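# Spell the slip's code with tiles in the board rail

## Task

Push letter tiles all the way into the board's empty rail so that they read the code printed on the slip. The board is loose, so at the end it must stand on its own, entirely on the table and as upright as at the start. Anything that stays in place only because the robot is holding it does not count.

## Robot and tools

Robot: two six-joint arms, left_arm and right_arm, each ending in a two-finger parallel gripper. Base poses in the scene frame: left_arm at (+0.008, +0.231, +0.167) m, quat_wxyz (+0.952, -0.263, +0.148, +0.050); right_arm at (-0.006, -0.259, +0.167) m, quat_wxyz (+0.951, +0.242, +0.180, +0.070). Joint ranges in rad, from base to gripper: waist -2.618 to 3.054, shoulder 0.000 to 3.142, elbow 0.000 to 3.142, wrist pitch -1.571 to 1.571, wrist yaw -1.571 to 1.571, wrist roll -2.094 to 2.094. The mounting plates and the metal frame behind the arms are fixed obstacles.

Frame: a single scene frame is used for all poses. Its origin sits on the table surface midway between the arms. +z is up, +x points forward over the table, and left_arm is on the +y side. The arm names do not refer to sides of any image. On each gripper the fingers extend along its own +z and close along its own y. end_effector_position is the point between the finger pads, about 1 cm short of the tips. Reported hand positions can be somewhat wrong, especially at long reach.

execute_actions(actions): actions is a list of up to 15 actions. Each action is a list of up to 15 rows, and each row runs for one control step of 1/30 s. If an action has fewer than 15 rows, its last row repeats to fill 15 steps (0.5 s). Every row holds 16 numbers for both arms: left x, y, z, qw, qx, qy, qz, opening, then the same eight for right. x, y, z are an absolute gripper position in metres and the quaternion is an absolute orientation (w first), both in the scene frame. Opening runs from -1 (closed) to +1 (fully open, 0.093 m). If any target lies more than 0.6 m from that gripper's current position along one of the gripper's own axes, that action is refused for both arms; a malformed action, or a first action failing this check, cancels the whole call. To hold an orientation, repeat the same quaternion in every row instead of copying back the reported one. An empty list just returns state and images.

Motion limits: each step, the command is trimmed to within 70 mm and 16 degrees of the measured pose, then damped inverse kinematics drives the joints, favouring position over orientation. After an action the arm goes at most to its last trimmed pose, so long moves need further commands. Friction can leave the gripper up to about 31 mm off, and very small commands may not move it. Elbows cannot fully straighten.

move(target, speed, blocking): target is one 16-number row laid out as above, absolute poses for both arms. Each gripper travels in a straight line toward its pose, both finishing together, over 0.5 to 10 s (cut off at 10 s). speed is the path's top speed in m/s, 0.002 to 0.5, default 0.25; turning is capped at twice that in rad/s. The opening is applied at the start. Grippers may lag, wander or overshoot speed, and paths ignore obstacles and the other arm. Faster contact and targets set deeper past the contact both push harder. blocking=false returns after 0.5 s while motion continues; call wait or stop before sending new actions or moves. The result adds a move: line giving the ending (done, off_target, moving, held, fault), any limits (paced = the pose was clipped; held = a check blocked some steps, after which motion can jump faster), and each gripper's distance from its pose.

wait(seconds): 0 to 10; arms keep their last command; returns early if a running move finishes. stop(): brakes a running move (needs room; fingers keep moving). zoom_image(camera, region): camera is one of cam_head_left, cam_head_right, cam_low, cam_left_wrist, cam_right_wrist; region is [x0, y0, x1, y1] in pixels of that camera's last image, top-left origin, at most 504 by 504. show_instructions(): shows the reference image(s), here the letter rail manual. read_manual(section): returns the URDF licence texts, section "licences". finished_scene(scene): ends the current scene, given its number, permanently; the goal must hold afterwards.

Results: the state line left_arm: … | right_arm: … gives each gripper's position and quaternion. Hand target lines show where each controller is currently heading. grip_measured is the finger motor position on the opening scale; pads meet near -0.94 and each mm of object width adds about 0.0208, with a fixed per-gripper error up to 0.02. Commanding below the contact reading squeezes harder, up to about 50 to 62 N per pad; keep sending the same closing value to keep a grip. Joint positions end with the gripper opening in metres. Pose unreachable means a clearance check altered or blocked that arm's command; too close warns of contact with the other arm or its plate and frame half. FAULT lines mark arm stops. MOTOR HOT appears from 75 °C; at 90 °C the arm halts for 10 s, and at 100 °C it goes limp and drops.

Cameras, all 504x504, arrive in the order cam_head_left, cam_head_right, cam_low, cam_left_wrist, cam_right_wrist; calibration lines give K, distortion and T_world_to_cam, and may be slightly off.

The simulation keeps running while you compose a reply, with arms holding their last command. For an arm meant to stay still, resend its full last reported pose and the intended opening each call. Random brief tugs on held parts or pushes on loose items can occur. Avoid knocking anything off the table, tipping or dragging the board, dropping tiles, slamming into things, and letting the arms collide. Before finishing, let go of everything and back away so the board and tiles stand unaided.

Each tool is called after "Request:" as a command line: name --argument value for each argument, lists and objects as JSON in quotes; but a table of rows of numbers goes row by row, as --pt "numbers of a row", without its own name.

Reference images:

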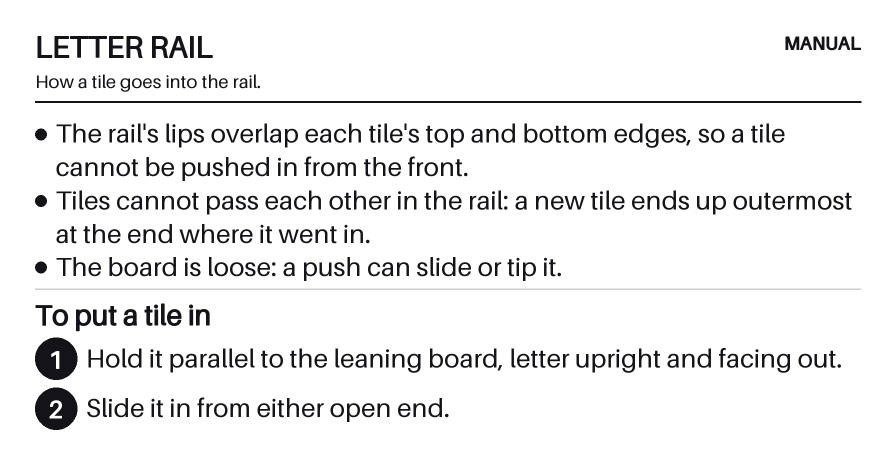

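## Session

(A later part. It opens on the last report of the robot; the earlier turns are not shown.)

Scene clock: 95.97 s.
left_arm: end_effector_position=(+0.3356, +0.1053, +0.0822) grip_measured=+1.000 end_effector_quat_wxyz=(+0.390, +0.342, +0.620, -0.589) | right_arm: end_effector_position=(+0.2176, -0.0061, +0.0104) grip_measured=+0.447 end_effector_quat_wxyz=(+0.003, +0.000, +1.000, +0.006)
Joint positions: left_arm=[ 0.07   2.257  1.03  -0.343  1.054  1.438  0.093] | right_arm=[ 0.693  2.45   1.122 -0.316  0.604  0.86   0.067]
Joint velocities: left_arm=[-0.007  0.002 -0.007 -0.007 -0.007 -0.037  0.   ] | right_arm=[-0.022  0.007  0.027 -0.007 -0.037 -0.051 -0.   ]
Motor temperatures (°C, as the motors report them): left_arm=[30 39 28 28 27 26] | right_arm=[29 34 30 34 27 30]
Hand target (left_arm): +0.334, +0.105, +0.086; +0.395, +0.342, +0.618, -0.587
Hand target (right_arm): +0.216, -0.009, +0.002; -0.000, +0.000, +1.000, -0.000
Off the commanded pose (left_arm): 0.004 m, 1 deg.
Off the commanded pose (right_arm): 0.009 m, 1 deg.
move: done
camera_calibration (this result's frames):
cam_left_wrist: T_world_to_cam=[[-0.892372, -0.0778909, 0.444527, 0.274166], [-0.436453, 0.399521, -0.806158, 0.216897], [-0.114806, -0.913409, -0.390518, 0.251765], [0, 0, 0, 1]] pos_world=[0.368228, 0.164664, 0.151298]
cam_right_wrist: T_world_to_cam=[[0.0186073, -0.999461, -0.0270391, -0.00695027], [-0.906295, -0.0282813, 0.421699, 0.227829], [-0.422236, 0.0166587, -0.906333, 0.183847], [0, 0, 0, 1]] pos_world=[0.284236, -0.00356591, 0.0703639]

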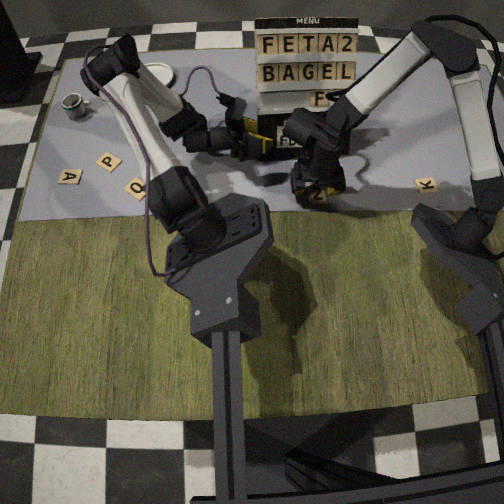

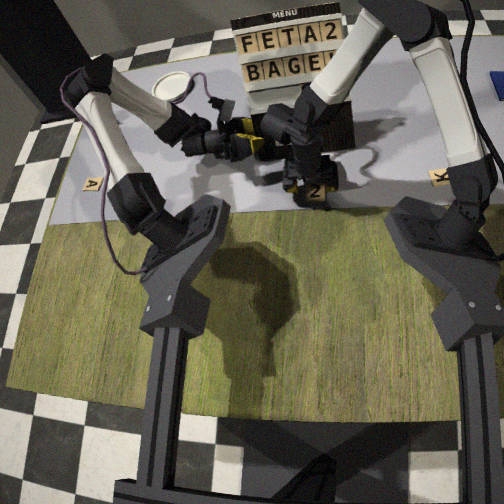

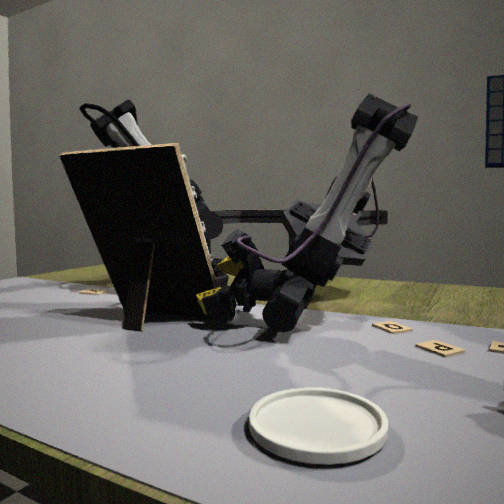

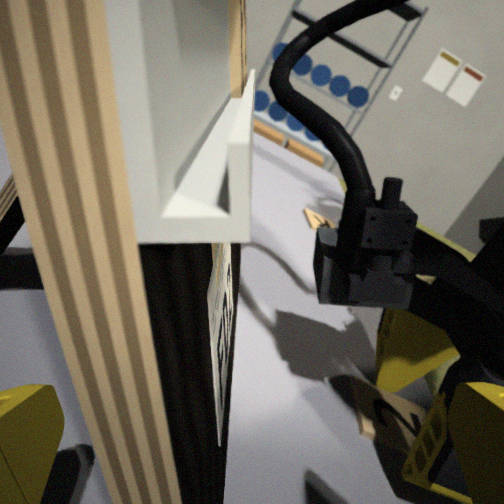

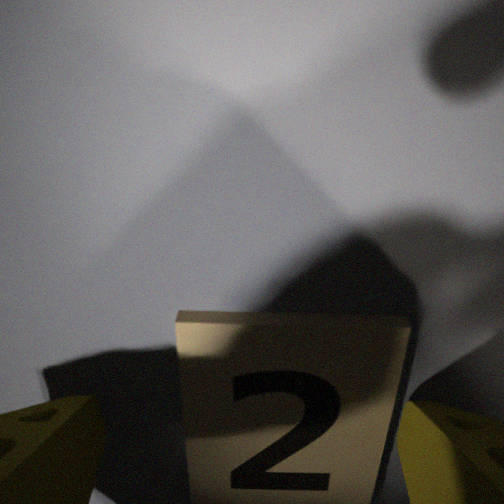

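Request:
move --target '[0.334,0.105,0.086,0.395,0.342,0.619,-0.587,1.0,0.210,-0.018,0.003,0,0,1,0,0.45]' --speed 0.03

Request:
move --target '[0.334,0.105,0.086,0.395,0.342,0.619,-0.587,1.0,0.210,-0.018,0.003,0,0,1,0,-0.2]'

Request:
move --target '[0.334,0.105,0.086,0.395,0.342,0.619,-0.587,1.0,0.24,-0.12,0.1,0.05,0,0.998,0,-0.2]' --speed 0.15

Request:
move --target '[0.334,0.105,0.086,0.395,0.342,0.619,-0.587,1.0,0.37,-0.22,0.16,0.45,-0.0375,0.89,0.023,-0.2]'

Request:
move --target '[0.334,0.105,0.086,0.395,0.342,0.619,-0.587,1.0,0.402,-0.185,0.152,0.522,-0.0375,0.852,0.023,-0.2]' --speed 0.1

Request:
move --target '[0.334,0.105,0.086,0.395,0.342,0.619,-0.587,1.0,0.398,-0.133,0.152,0.522,-0.0375,0.852,0.023,-0.2]' --speed 0.03

Scene clock: 97.00 s.
left_arm: end_effector_position=(+0.3356, +0.1053, +0.0822) grip_measured=+1.000 end_effector_quat_wxyz=(+0.390, +0.342, +0.620, -0.589) | right_arm: end_effector_position=(+0.2152, -0.0077, +0.0089) grip_measured=+0.447 end_effector_quat_wxyz=(+0.007, +0.002, +1.000, +0.009)
Joint positions: left_arm=[ 0.07   2.257  1.03  -0.343  1.054  1.438  0.093] | right_arm=[ 0.693  2.445  1.097 -0.284  0.606  0.857  0.067]
Joint velocities: left_arm=[-0.002  0.007  0.012 -0.007 -0.051  0.007  0.   ] | right_arm=[-0.007  0.002 -0.007  0.037  0.022 -0.022 -0.001]
Motor temperatures (°C, as the motors report them): left_arm=[30 39 28 28 27 26] | right_arm=[29 34 30 33 27 30]
Hand target (left_arm): +0.334, +0.105, +0.086; +0.395, +0.342, +0.618, -0.587
Hand target (right_arm): +0.210, -0.018, +0.003; -0.000, +0.000, +1.000, -0.000
Off the commanded pose (left_arm): 0.004 m, 1 deg.
Off the commanded pose (right_arm): 0.013 m, 1 deg.
move: off_target (right_arm)
camera_calibration (this result's frames):
cam_left_wrist: T_world_to_cam=[[-0.892372, -0.0778909, 0.444527, 0.274166], [-0.436453, 0.399521, -0.806158, 0.216897], [-0.114806, -0.913409, -0.390518, 0.251765], [0, 0, 0, 1]] pos_world=[0.368228, 0.164664, 0.151298]
cam_right_wrist: T_world_to_cam=[[0.015706, -0.999339, -0.0327944, -0.00794655], [-0.909546, -0.0279025, 0.414666, 0.227027], [-0.415307, 0.0233152, -0.909382, 0.180071], [0, 0, 0, 1]] pos_world=[0.281401, -0.00580507, 0.0693524]

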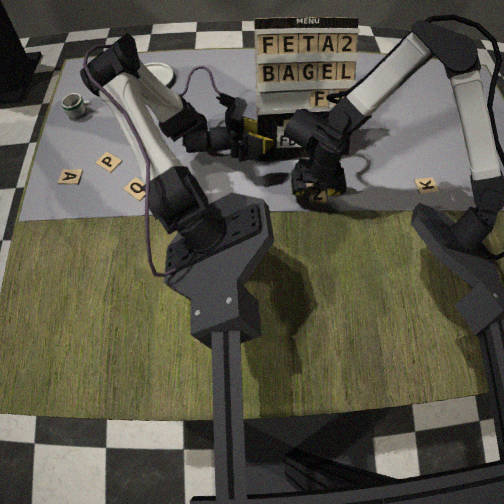

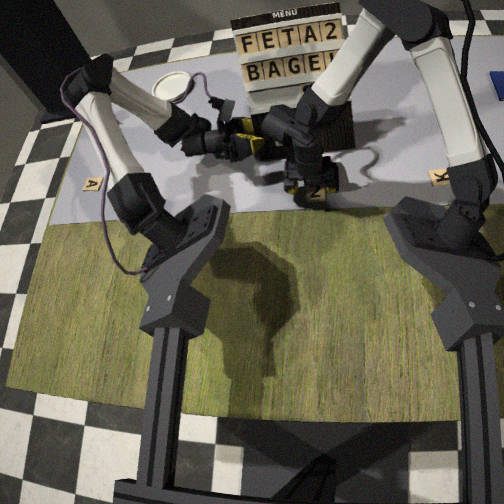

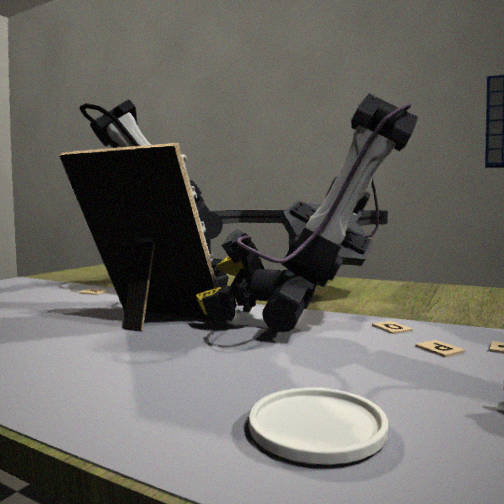

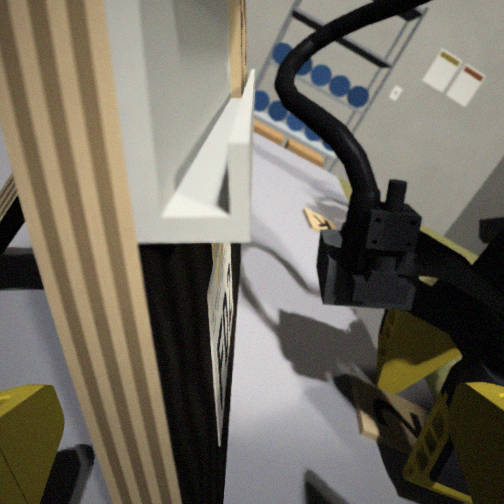

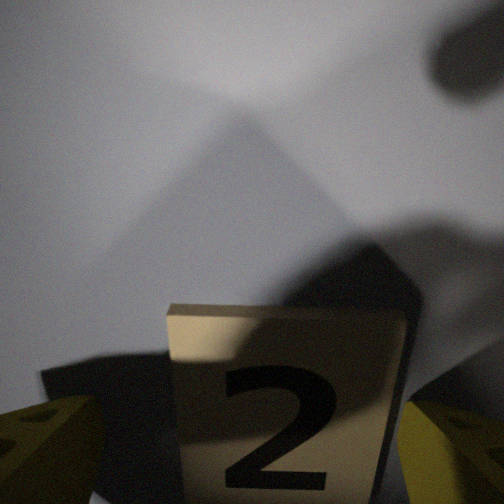

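Scene clock: 97.70 s.
left_arm: end_effector_position=(+0.3356, +0.1053, +0.0822) grip_measured=+1.000 end_effector_quat_wxyz=(+0.390, +0.342, +0.620, -0.589) | right_arm: end_effector_position=(+0.2144, -0.0098, +0.0085) grip_measured=-0.175 end_effector_quat_wxyz=(+0.008, -0.001, +1.000, +0.005)
Joint positions: left_arm=[ 0.07   2.257  1.03  -0.343  1.054  1.438  0.093] | right_arm=[ 0.693  2.445  1.094 -0.287  0.612  0.855  0.037]
Joint velocities: left_arm=[-0.007 -0.022 -0.007 -0.022  0.007 -0.051  0.   ] | right_arm=[-0.002 -0.007 -0.017 -0.051 -0.037 -0.037 -0.001]
Motor temperatures (°C, as the motors report them): left_arm=[30 39 28 28 27 26] | right_arm=[29 34 30 33 27 30]
Hand target (left_arm): +0.334, +0.105, +0.086; +0.395, +0.342, +0.618, -0.587
Hand target (right_arm): +0.210, -0.018, +0.003; -0.000, -0.000, +1.000, -0.000
Off the commanded pose (left_arm): 0.004 m, 1 deg.
Off the commanded pose (right_arm): 0.011 m, 1 deg.
move: off_target (right_arm)
camera_calibration (this result's frames):
cam_left_wrist: T_world_to_cam=[[-0.892372, -0.0778909, 0.444527, 0.274166], [-0.436453, 0.399521, -0.806158, 0.216897], [-0.114806, -0.913409, -0.390518, 0.251765], [0, 0, 0, 1]] pos_world=[0.368228, 0.164664, 0.151298]
cam_right_wrist: T_world_to_cam=[[0.0208393, -0.999478, -0.0246821, -0.0111815], [-0.90989, -0.0291906, 0.413822, 0.226524], [-0.414327, 0.0138342, -0.910023, 0.179196], [0, 0, 0, 1]] pos_world=[0.28059, -0.0070423, 0.0690558]

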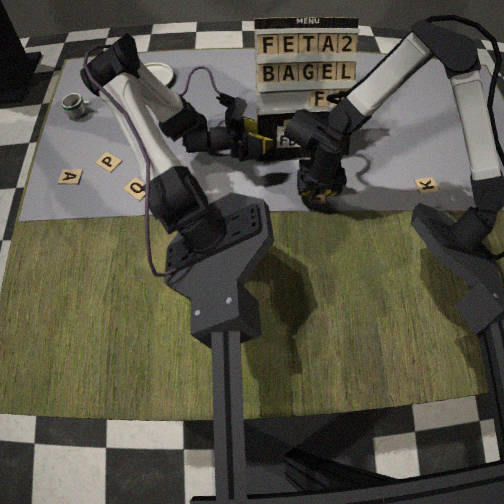

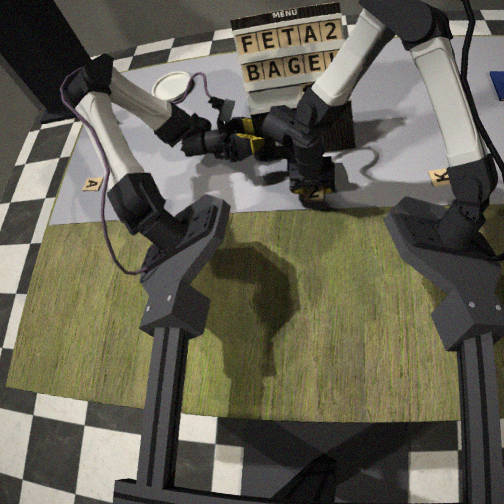

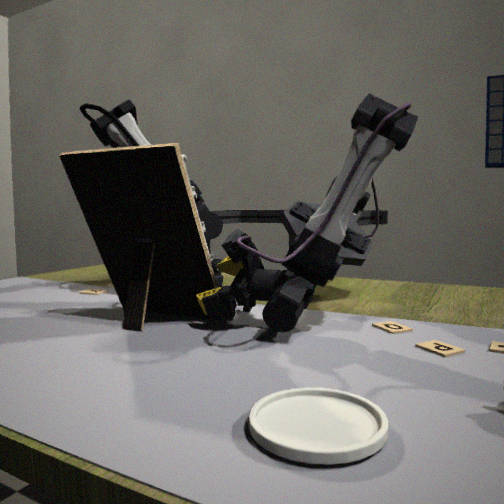

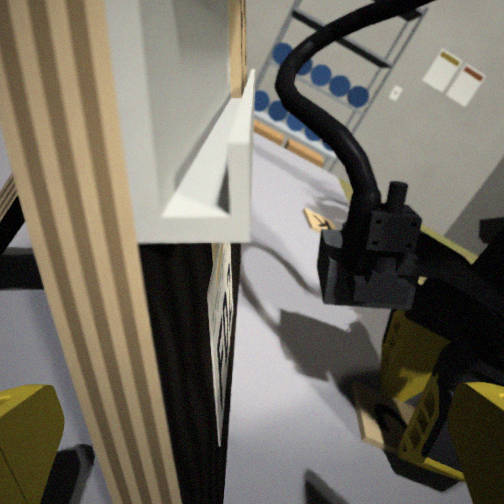

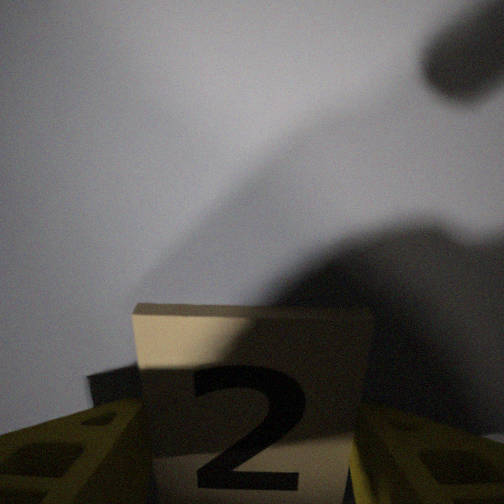

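Scene clock: 99.20 s.
left_arm: end_effector_position=(+0.3356, +0.1053, +0.0822) grip_measured=+1.000 end_effector_quat_wxyz=(+0.390, +0.342, +0.620, -0.589) | right_arm: end_effector_position=(+0.2458, -0.1086, +0.1045) grip_measured=-0.175 end_effector_quat_wxyz=(+0.056, +0.005, +0.998, +0.012)
Joint positions: left_arm=[ 0.07   2.257  1.03  -0.343  1.054  1.438  0.093] | right_arm=[ 0.66   1.86   0.811 -0.469  0.672  0.767  0.037]
Joint velocities: left_arm=[-0.017  0.007 -0.012  0.022  0.037  0.022  0.   ] | right_arm=[-0.007 -0.012 -0.002 -0.007  0.066  0.051  0.   ]
Motor temperatures (°C, as the motors report them): left_arm=[30 39 28 28 27 26] | right_arm=[29 35 30 33 27 30]
Hand target (left_arm): +0.334, +0.105, +0.086; +0.395, +0.342, +0.618, -0.587
Hand target (right_arm): +0.241, -0.119, +0.101; +0.050, +0.000, +0.999, -0.000
Off the commanded pose (left_arm): 0.004 m, 1 deg.
Off the commanded pose (right_arm): 0.014 m, 2 deg.
move: off_target (right_arm)
camera_calibration (this result's frames):
cam_left_wrist: T_world_to_cam=[[-0.892372, -0.0778909, 0.444527, 0.274166], [-0.436453, 0.399521, -0.806158, 0.216897], [-0.114806, -0.913409, -0.390518, 0.251765], [0, 0, 0, 1]] pos_world=[0.368228, 0.164664, 0.151298]
cam_right_wrist: T_world_to_cam=[[0.0125457, -0.999196, -0.0380809, -0.104722], [-0.945655, -0.0242319, 0.324269, 0.231109], [-0.324931, 0.0319432, -0.945198, 0.264527], [0, 0, 0, 1]] pos_world=[0.305816, -0.107487, 0.171101]

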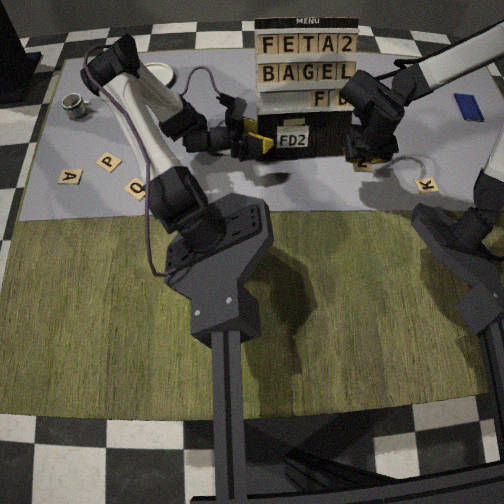

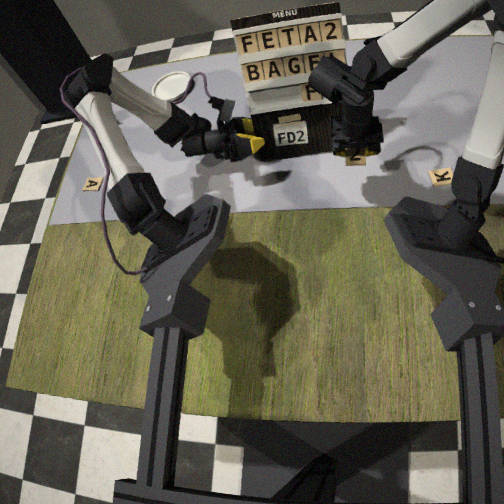

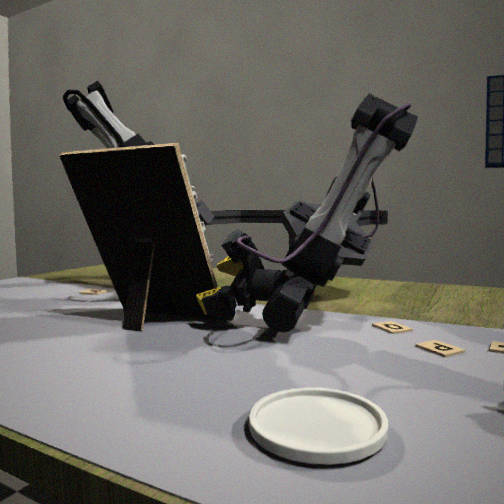

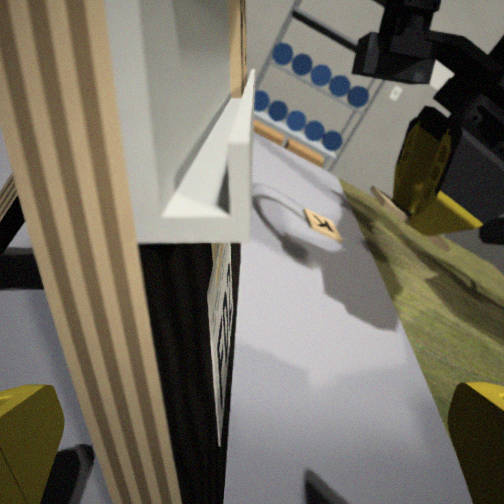

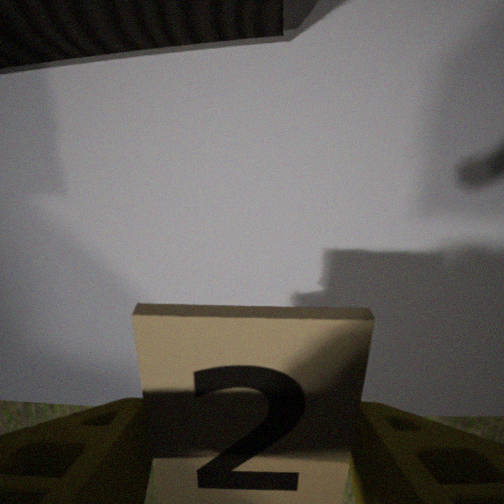

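Scene clock: 101.60 s.
left_arm: end_effector_position=(+0.3356, +0.1053, +0.0822) grip_measured=+1.000 end_effector_quat_wxyz=(+0.390, +0.342, +0.620, -0.589) | right_arm: end_effector_position=(+0.3761, -0.2215, +0.1693) grip_measured=-0.175 end_effector_quat_wxyz=(+0.458, -0.028, +0.888, +0.024)
Joint positions: left_arm=[ 0.07   2.257  1.03  -0.343  1.054  1.438  0.093] | right_arm=[ 0.286  1.407  0.293  0.88   0.541 -0.351  0.037]
Joint velocities: left_arm=[-0.012 -0.007 -0.002  0.022  0.022  0.007  0.   ] | right_arm=[-0.002 -0.012 -0.002  0.007 -0.007 -0.066  0.001]
Motor temperatures (°C, as the motors report them): left_arm=[30 39 28 28 27 26] | right_arm=[29 34 30 33 27 30]
Hand target (left_arm): +0.334, +0.105, +0.086; +0.395, +0.342, +0.618, -0.587
Hand target (right_arm): +0.370, -0.222, +0.160; +0.449, -0.036, +0.892, +0.022
Off the commanded pose (left_arm): 0.004 m, 1 deg.
Off the commanded pose (right_arm): 0.011 m, 1 deg.
move: off_target (right_arm)
camera_calibration (this result's frames):
cam_left_wrist: T_world_to_cam=[[-0.892372, -0.0778909, 0.444527, 0.274166], [-0.436453, 0.399521, -0.806158, 0.216897], [-0.114806, -0.913409, -0.390518, 0.251765], [0, 0, 0, 1]] pos_world=[0.368228, 0.164664, 0.151298]
cam_right_wrist: T_world_to_cam=[[0.095923, -0.995339, -0.00996575, -0.252037], [-0.869215, -0.0788811, -0.488101, 0.427294], [0.48504, 0.0554825, -0.87273, 0.0600925], [0, 0, 0, 1]] pos_world=[0.366439, -0.220491, 0.258495]

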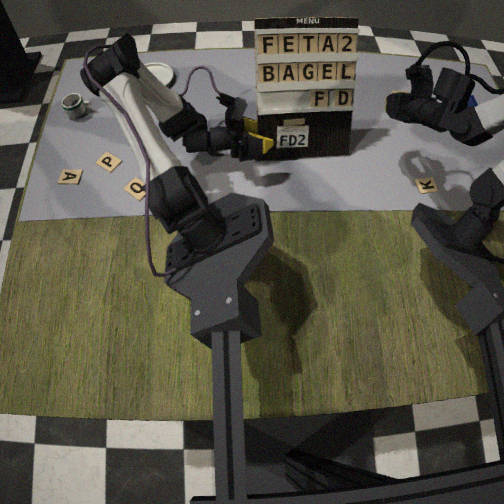

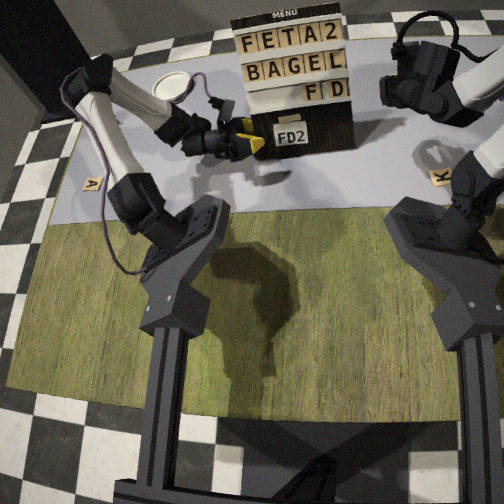

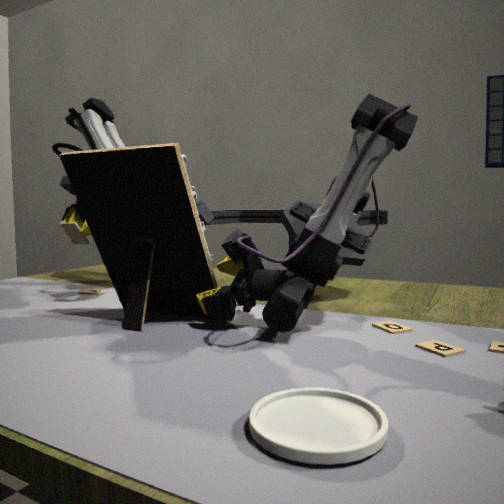

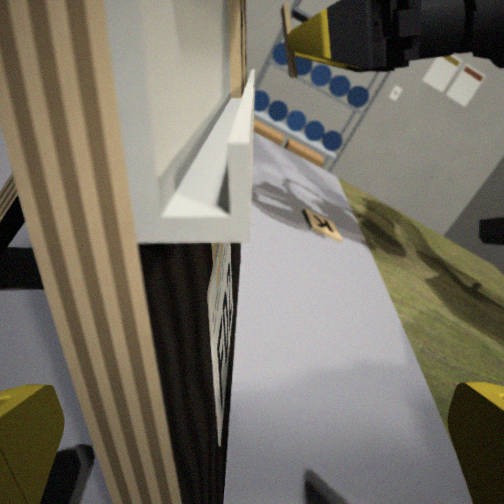

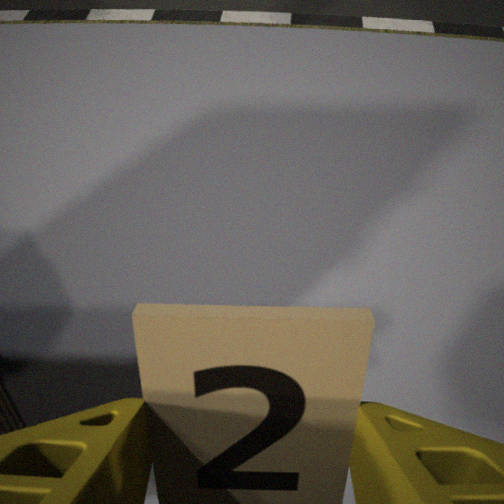

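Scene clock: 102.97 s.
left_arm: end_effector_position=(+0.3356, +0.1053, +0.0822) grip_measured=+1.000 end_effector_quat_wxyz=(+0.390, +0.342, +0.620, -0.589) | right_arm: end_effector_position=(+0.3969, -0.1906, +0.1498) grip_measured=-0.175 end_effector_quat_wxyz=(+0.516, -0.034, +0.856, +0.020)
Joint positions: left_arm=[ 0.07   2.257  1.03  -0.343  1.054  1.438  0.093] | right_arm=[ 0.286  1.831  0.332  1.407  0.494 -0.44   0.037]
Joint velocities: left_arm=[ 0.012 -0.007 -0.017  0.081  0.037 -0.022  0.   ] | right_arm=[ 0.002  0.007 -0.012 -0.007  0.007  0.022  0.   ]
Motor temperatures (°C, as the motors report them): left_arm=[30 39 28 28 27 26] | right_arm=[28 34 30 34 27 30]
Hand target (left_arm): +0.334, +0.105, +0.086; +0.395, +0.342, +0.618, -0.587
Hand target (right_arm): +0.401, -0.185, +0.151; +0.522, -0.037, +0.852, +0.023
Off the commanded pose (left_arm): 0.004 m, 1 deg.
Off the commanded pose (right_arm): 0.008 m, 1 deg.
move: done
camera_calibration (this result's frames):
cam_left_wrist: T_world_to_cam=[[-0.892372, -0.0778909, 0.444527, 0.274166], [-0.436453, 0.399521, -0.806158, 0.216897], [-0.114806, -0.913409, -0.390518, 0.251765], [0, 0, 0, 1]] pos_world=[0.368228, 0.164664, 0.151298]
cam_right_wrist: T_world_to_cam=[[0.100598, -0.994866, 0.0110449, -0.228309], [-0.79637, -0.0871708, -0.598495, 0.424282], [0.596385, 0.0514113, -0.801051, -0.0244725], [0, 0, 0, 1]] pos_world=[0.375448, -0.188894, 0.236849]

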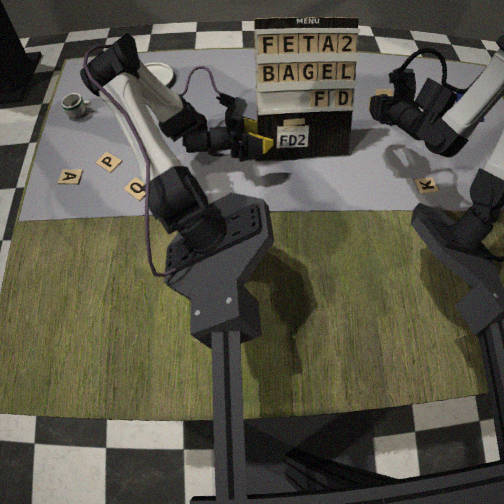

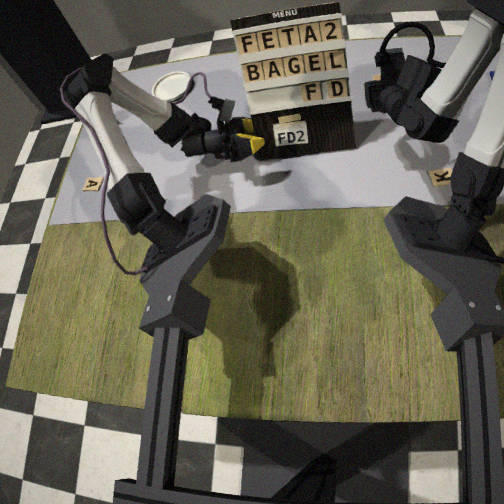

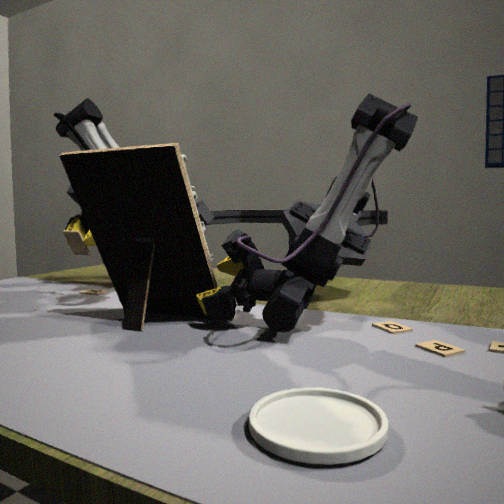

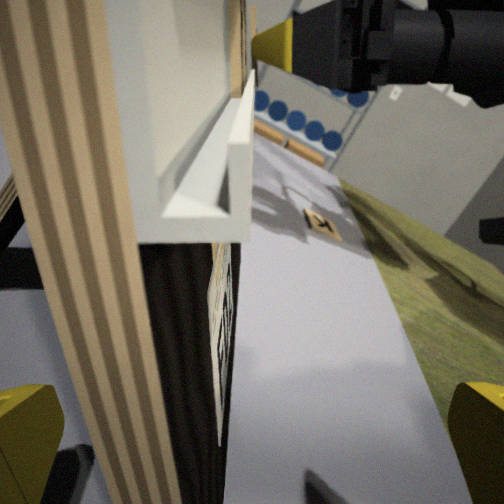

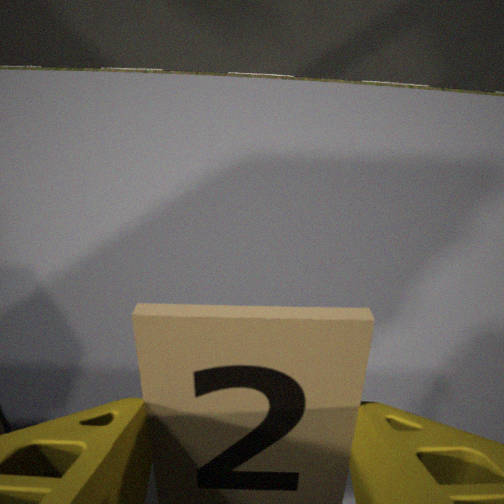

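Scene clock: 105.10 s.
left_arm: end_effector_position=(+0.3356, +0.1053, +0.0822) grip_measured=+1.000 end_effector_quat_wxyz=(+0.390, +0.342, +0.620, -0.589) | right_arm: end_effector_position=(+0.3960, -0.1376, +0.1513) grip_measured=-0.175 end_effector_quat_wxyz=(+0.519, -0.043, +0.853, +0.021)
Joint positions: left_arm=[ 0.07   2.257  1.03  -0.343  1.054  1.438  0.093] | right_arm=[ 0.438  2.012  0.432  1.482  0.632 -0.439  0.037]
Joint velocities: left_arm=[-0.002  0.012  0.007  0.037  0.022  0.007  0.   ] | right_arm=[-0.007 -0.012 -0.012 -0.081  0.066 -0.022  0.   ]
Motor temperatures (°C, as the motors report them): left_arm=[30 39 28 28 27 26] | right_arm=[29 34 30 34 27 30]
Hand target (left_arm): +0.334, +0.105, +0.086; +0.395, +0.342, +0.618, -0.587
Hand target (right_arm): +0.398, -0.133, +0.152; +0.522, -0.038, +0.852, +0.023
Off the commanded pose (left_arm): 0.004 m, 1 deg.
Off the commanded pose (right_arm): 0.005 m, 1 deg.
move: done
camera_calibration (this result's frames):
cam_left_wrist: T_world_to_cam=[[-0.892372, -0.0778909, 0.444527, 0.274166], [-0.436453, 0.399521, -0.806158, 0.216897], [-0.114806, -0.913409, -0.390518, 0.251765], [0, 0, 0, 1]] pos_world=[0.368228, 0.164664, 0.151298]
cam_right_wrist: T_world_to_cam=[[0.117447, -0.992909, 0.0184057, -0.183064], [-0.789413, -0.104589, -0.604888, 0.424963], [0.602523, 0.0565126, -0.796098, -0.027952], [0, 0, 0, 1]] pos_world=[0.373813, -0.13574, 0.238171]

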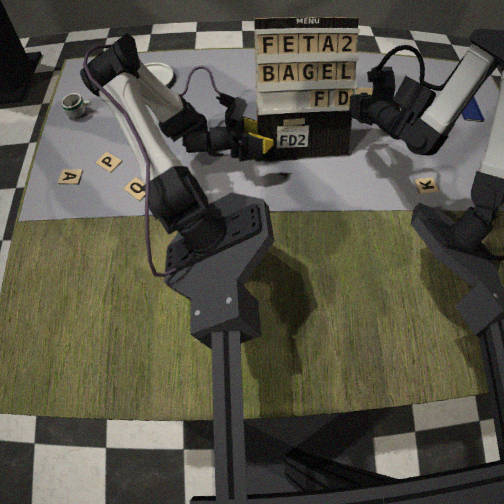

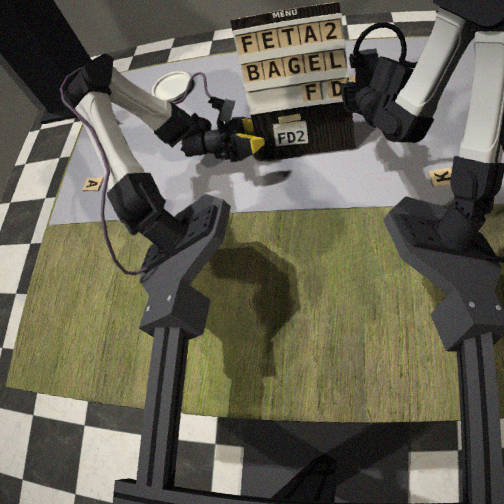

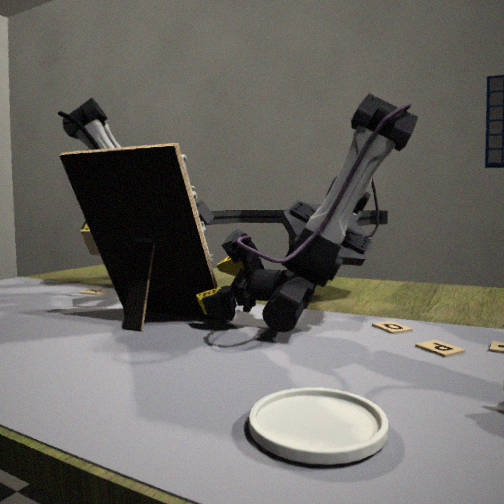

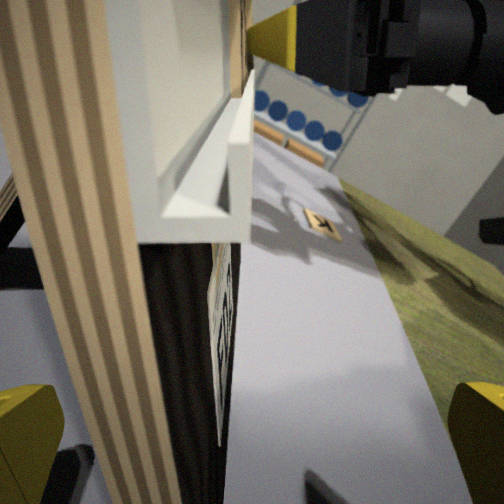

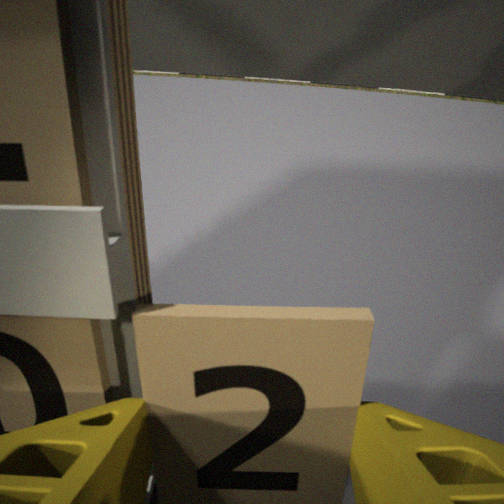

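Request:
move --target '[0.334,0.105,0.086,0.395,0.342,0.619,-0.587,1.0,0.404,-0.17,0.158,0.522,-0.0375,0.852,0.023,-0.2]' --speed 0.06

Request:
move --target '[0.334,0.105,0.086,0.395,0.342,0.619,-0.587,1.0,0.4015,-0.131,0.1575,0.522,-0.0375,0.852,0.023,-0.2]' --speed 0.03

Scene clock: 106.27 s.
left_arm: end_effector_position=(+0.3356, +0.1053, +0.0822) grip_measured=+1.000 end_effector_quat_wxyz=(+0.390, +0.342, +0.620, -0.589) | right_arm: end_effector_position=(+0.4076, -0.1654, +0.1611) grip_measured=-0.175 end_effector_quat_wxyz=(+0.527, -0.032, +0.849, +0.025)
Joint positions: left_arm=[ 0.07   2.257  1.03  -0.343  1.054  1.438  0.093] | right_arm=[ 0.363  1.887  0.404  1.413  0.553 -0.439  0.037]
Joint velocities: left_arm=[-0.012 -0.012 -0.002 -0.007 -0.066  0.007  0.   ] | right_arm=[-0.007 -0.002 -0.002  0.007 -0.11   0.037  0.   ]
Motor temperatures (°C, as the motors report them): left_arm=[30 39 28 28 27 26] | right_arm=[29 34 30 34 27 30]
Hand target (left_arm): +0.334, +0.105, +0.086; +0.395, +0.342, +0.618, -0.587
Hand target (right_arm): +0.404, -0.170, +0.158; +0.522, -0.037, +0.852, +0.023
Off the commanded pose (left_arm): 0.004 m, 1 deg.
Off the commanded pose (right_arm): 0.007 m, 1 deg.
move: done
camera_calibration (this result's frames):
cam_left_wrist: T_world_to_cam=[[-0.892372, -0.0778909, 0.444527, 0.274166], [-0.436453, 0.399521, -0.806158, 0.216897], [-0.114806, -0.913409, -0.390518, 0.251765], [0, 0, 0, 1]] pos_world=[0.368228, 0.164664, 0.151298]
cam_right_wrist: T_world_to_cam=[[0.103621, -0.994614, 0.00231777, -0.204208], [-0.779534, -0.0826605, -0.620881, 0.439327], [0.617729, 0.0625297, -0.783901, -0.0327008], [0, 0, 0, 1]] pos_world=[0.383831, -0.164748, 0.247609]

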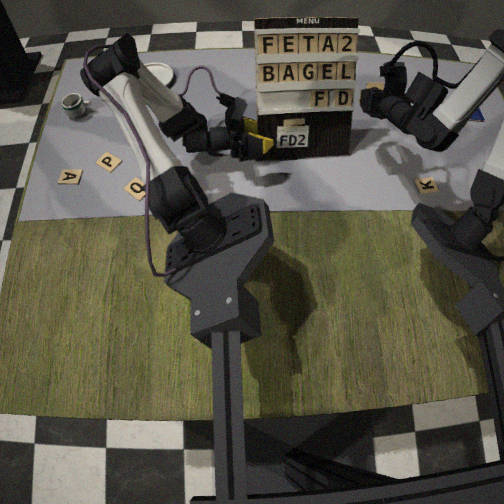

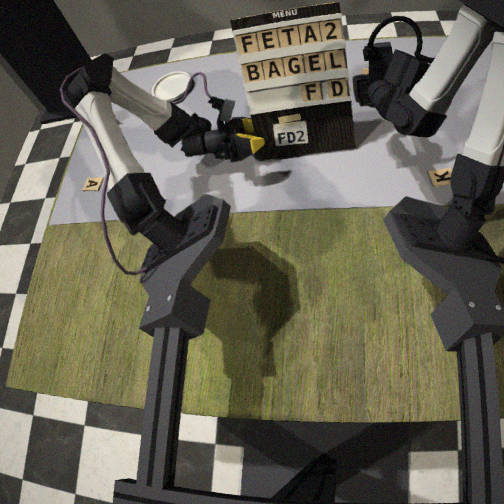

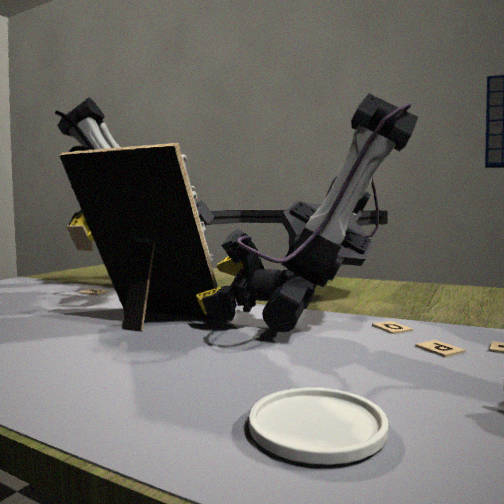

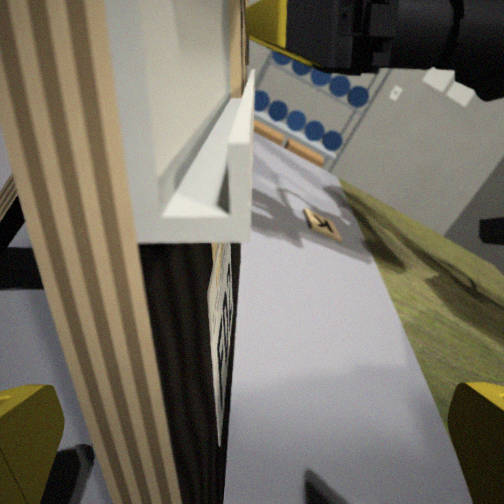

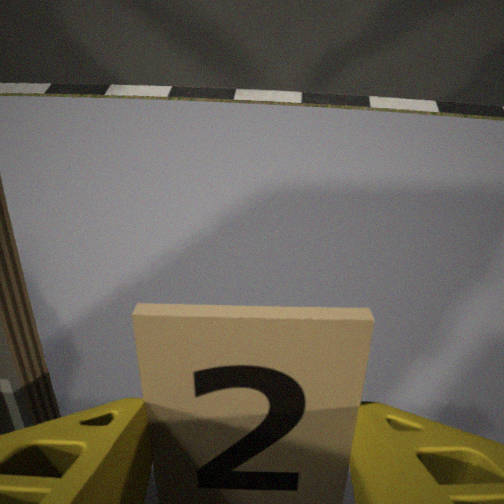

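Scene clock: 107.67 s.
left_arm: end_effector_position=(+0.3356, +0.1053, +0.0822) grip_measured=+1.000 end_effector_quat_wxyz=(+0.390, +0.342, +0.620, -0.589) | right_arm: end_effector_position=(+0.3994, -0.1356, +0.1570) grip_measured=-0.175 end_effector_quat_wxyz=(+0.519, -0.043, +0.853, +0.022)
Joint positions: left_arm=[ 0.07   2.257  1.03  -0.343  1.054  1.438  0.093] | right_arm=[ 0.45   1.988  0.446  1.443  0.642 -0.438  0.037]
Joint velocities: left_arm=[ 0.002 -0.012 -0.002  0.007  0.037 -0.051  0.   ] | right_arm=[ 0.007  0.012 -0.012  0.007  0.095  0.022 -0.   ]
Motor temperatures (°C, as the motors report them): left_arm=[30 39 28 28 27 26] | right_arm=[29 34 30 34 27 30]
Hand target (left_arm): +0.334, +0.105, +0.086; +0.395, +0.342, +0.618, -0.587
Hand target (right_arm): +0.401, -0.131, +0.157; +0.522, -0.038, +0.852, +0.023
Off the commanded pose (left_arm): 0.004 m, 1 deg.
Off the commanded pose (right_arm): 0.005 m, 1 deg.
move: done
camera_calibration (this result's frames):
cam_left_wrist: T_world_to_cam=[[-0.892372, -0.0778909, 0.444527, 0.274166], [-0.436453, 0.399521, -0.806158, 0.216897], [-0.114806, -0.913409, -0.390518, 0.251765], [0, 0, 0, 1]] pos_world=[0.368228, 0.164664, 0.151298]
cam_right_wrist: T_world_to_cam=[[0.118388, -0.992801, 0.018161, -0.181852], [-0.789024, -0.105161, -0.605295, 0.431167], [0.602848, 0.0573304, -0.795794, -0.0256402], [0, 0, 0, 1]] pos_world=[0.377188, -0.133731, 0.243882]

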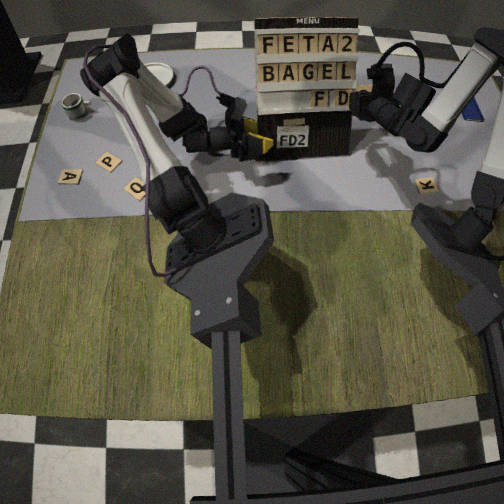

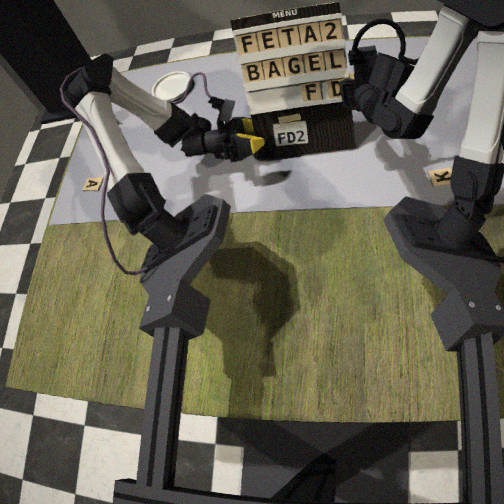

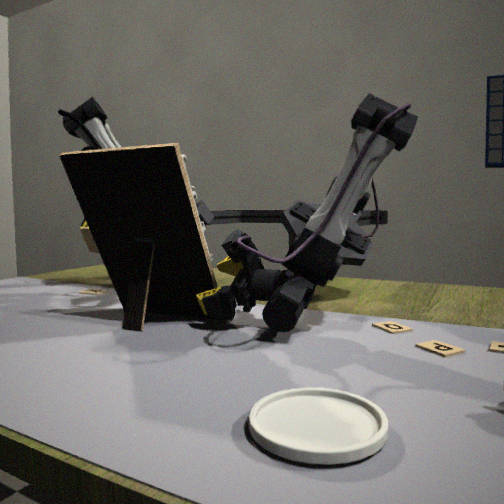

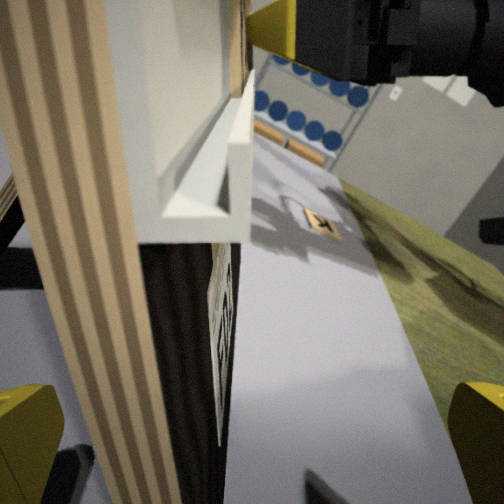

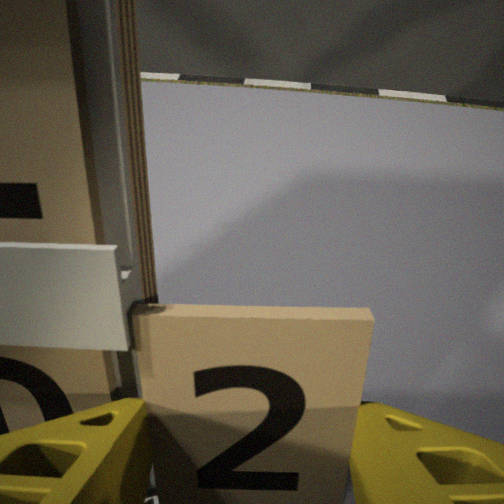

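Request:
move --target '[0.334,0.105,0.086,0.395,0.342,0.619,-0.587,1.0,0.4035,-0.115,0.156,0.522,-0.0375,0.852,0.023,-0.2]' --speed 0.015

Scene clock: 109.40 s.
left_arm: end_effector_position=(+0.3356, +0.1053, +0.0822) grip_measured=+1.000 end_effector_quat_wxyz=(+0.390, +0.342, +0.620, -0.589) | right_arm: end_effector_position=(+0.4030, -0.1307, +0.1581) grip_measured=-0.175 end_effector_quat_wxyz=(+0.521, -0.022, +0.853, +0.008)
Joint positions: left_arm=[ 0.07   2.257  1.03  -0.343  1.054  1.438  0.093] | right_arm=[ 0.477  2.036  0.485  1.479  0.709 -0.431  0.037]
Joint velocities: left_arm=[ 0.017 -0.012 -0.002  0.022  0.007  0.007  0.   ] | right_arm=[ 0.007  0.002  0.017 -0.007  0.051 -0.051  0.   ]
Motor temperatures (°C, as the motors report them): left_arm=[30 40 28 28 27 26] | right_arm=[29 34 30 35 27 30]
Hand target (left_arm): +0.334, +0.105, +0.086; +0.395, +0.342, +0.618, -0.587
Hand target (right_arm): +0.403, -0.115, +0.156; +0.522, -0.037, +0.852, +0.023
Off the commanded pose (left_arm): 0.004 m, 1 deg.
Off the commanded pose (right_arm): 0.016 m, 2 deg.
move: off_target (right_arm)
camera_calibration (this result's frames):
cam_left_wrist: T_world_to_cam=[[-0.892372, -0.0778909, 0.444527, 0.274166], [-0.436453, 0.399521, -0.806158, 0.216897], [-0.114806, -0.913409, -0.390518, 0.251765], [0, 0, 0, 1]] pos_world=[0.368228, 0.164664, 0.151298]
cam_right_wrist: T_world_to_cam=[[0.0680387, -0.997493, 0.0194291, -0.157948], [-0.790905, -0.0657976, -0.608391, 0.441499], [0.608144, 0.0260275, -0.7934, -0.0337871], [0, 0, 0, 1]] pos_world=[0.380478, -0.127624, 0.244866]

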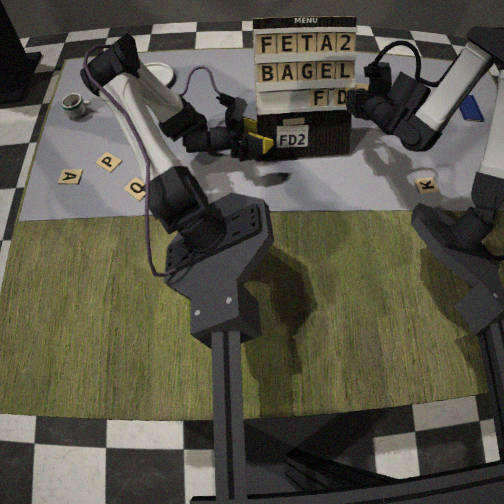

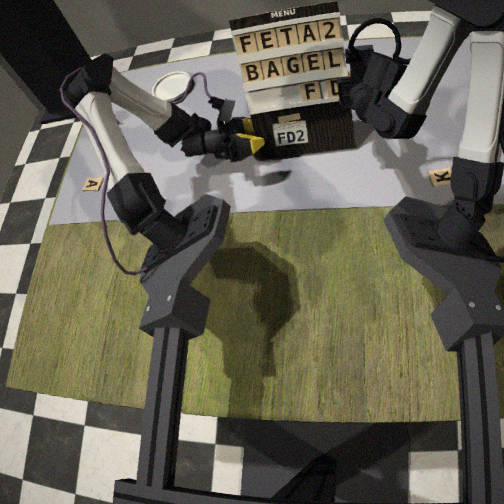

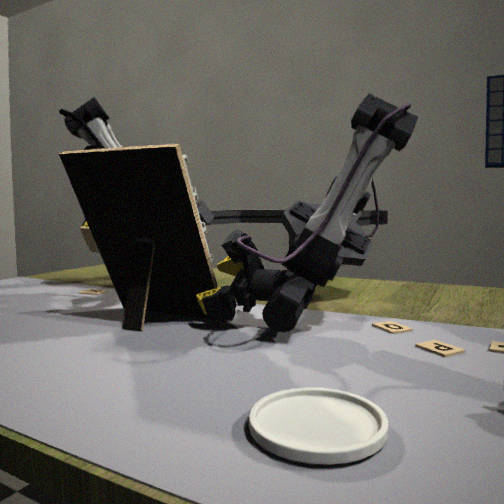

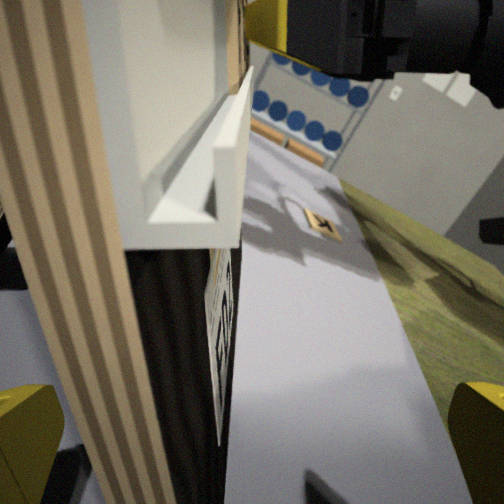

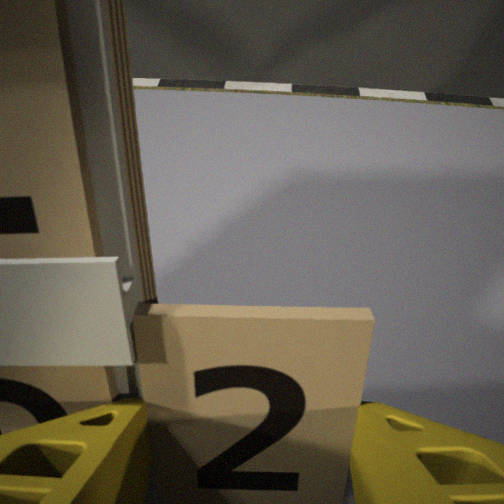

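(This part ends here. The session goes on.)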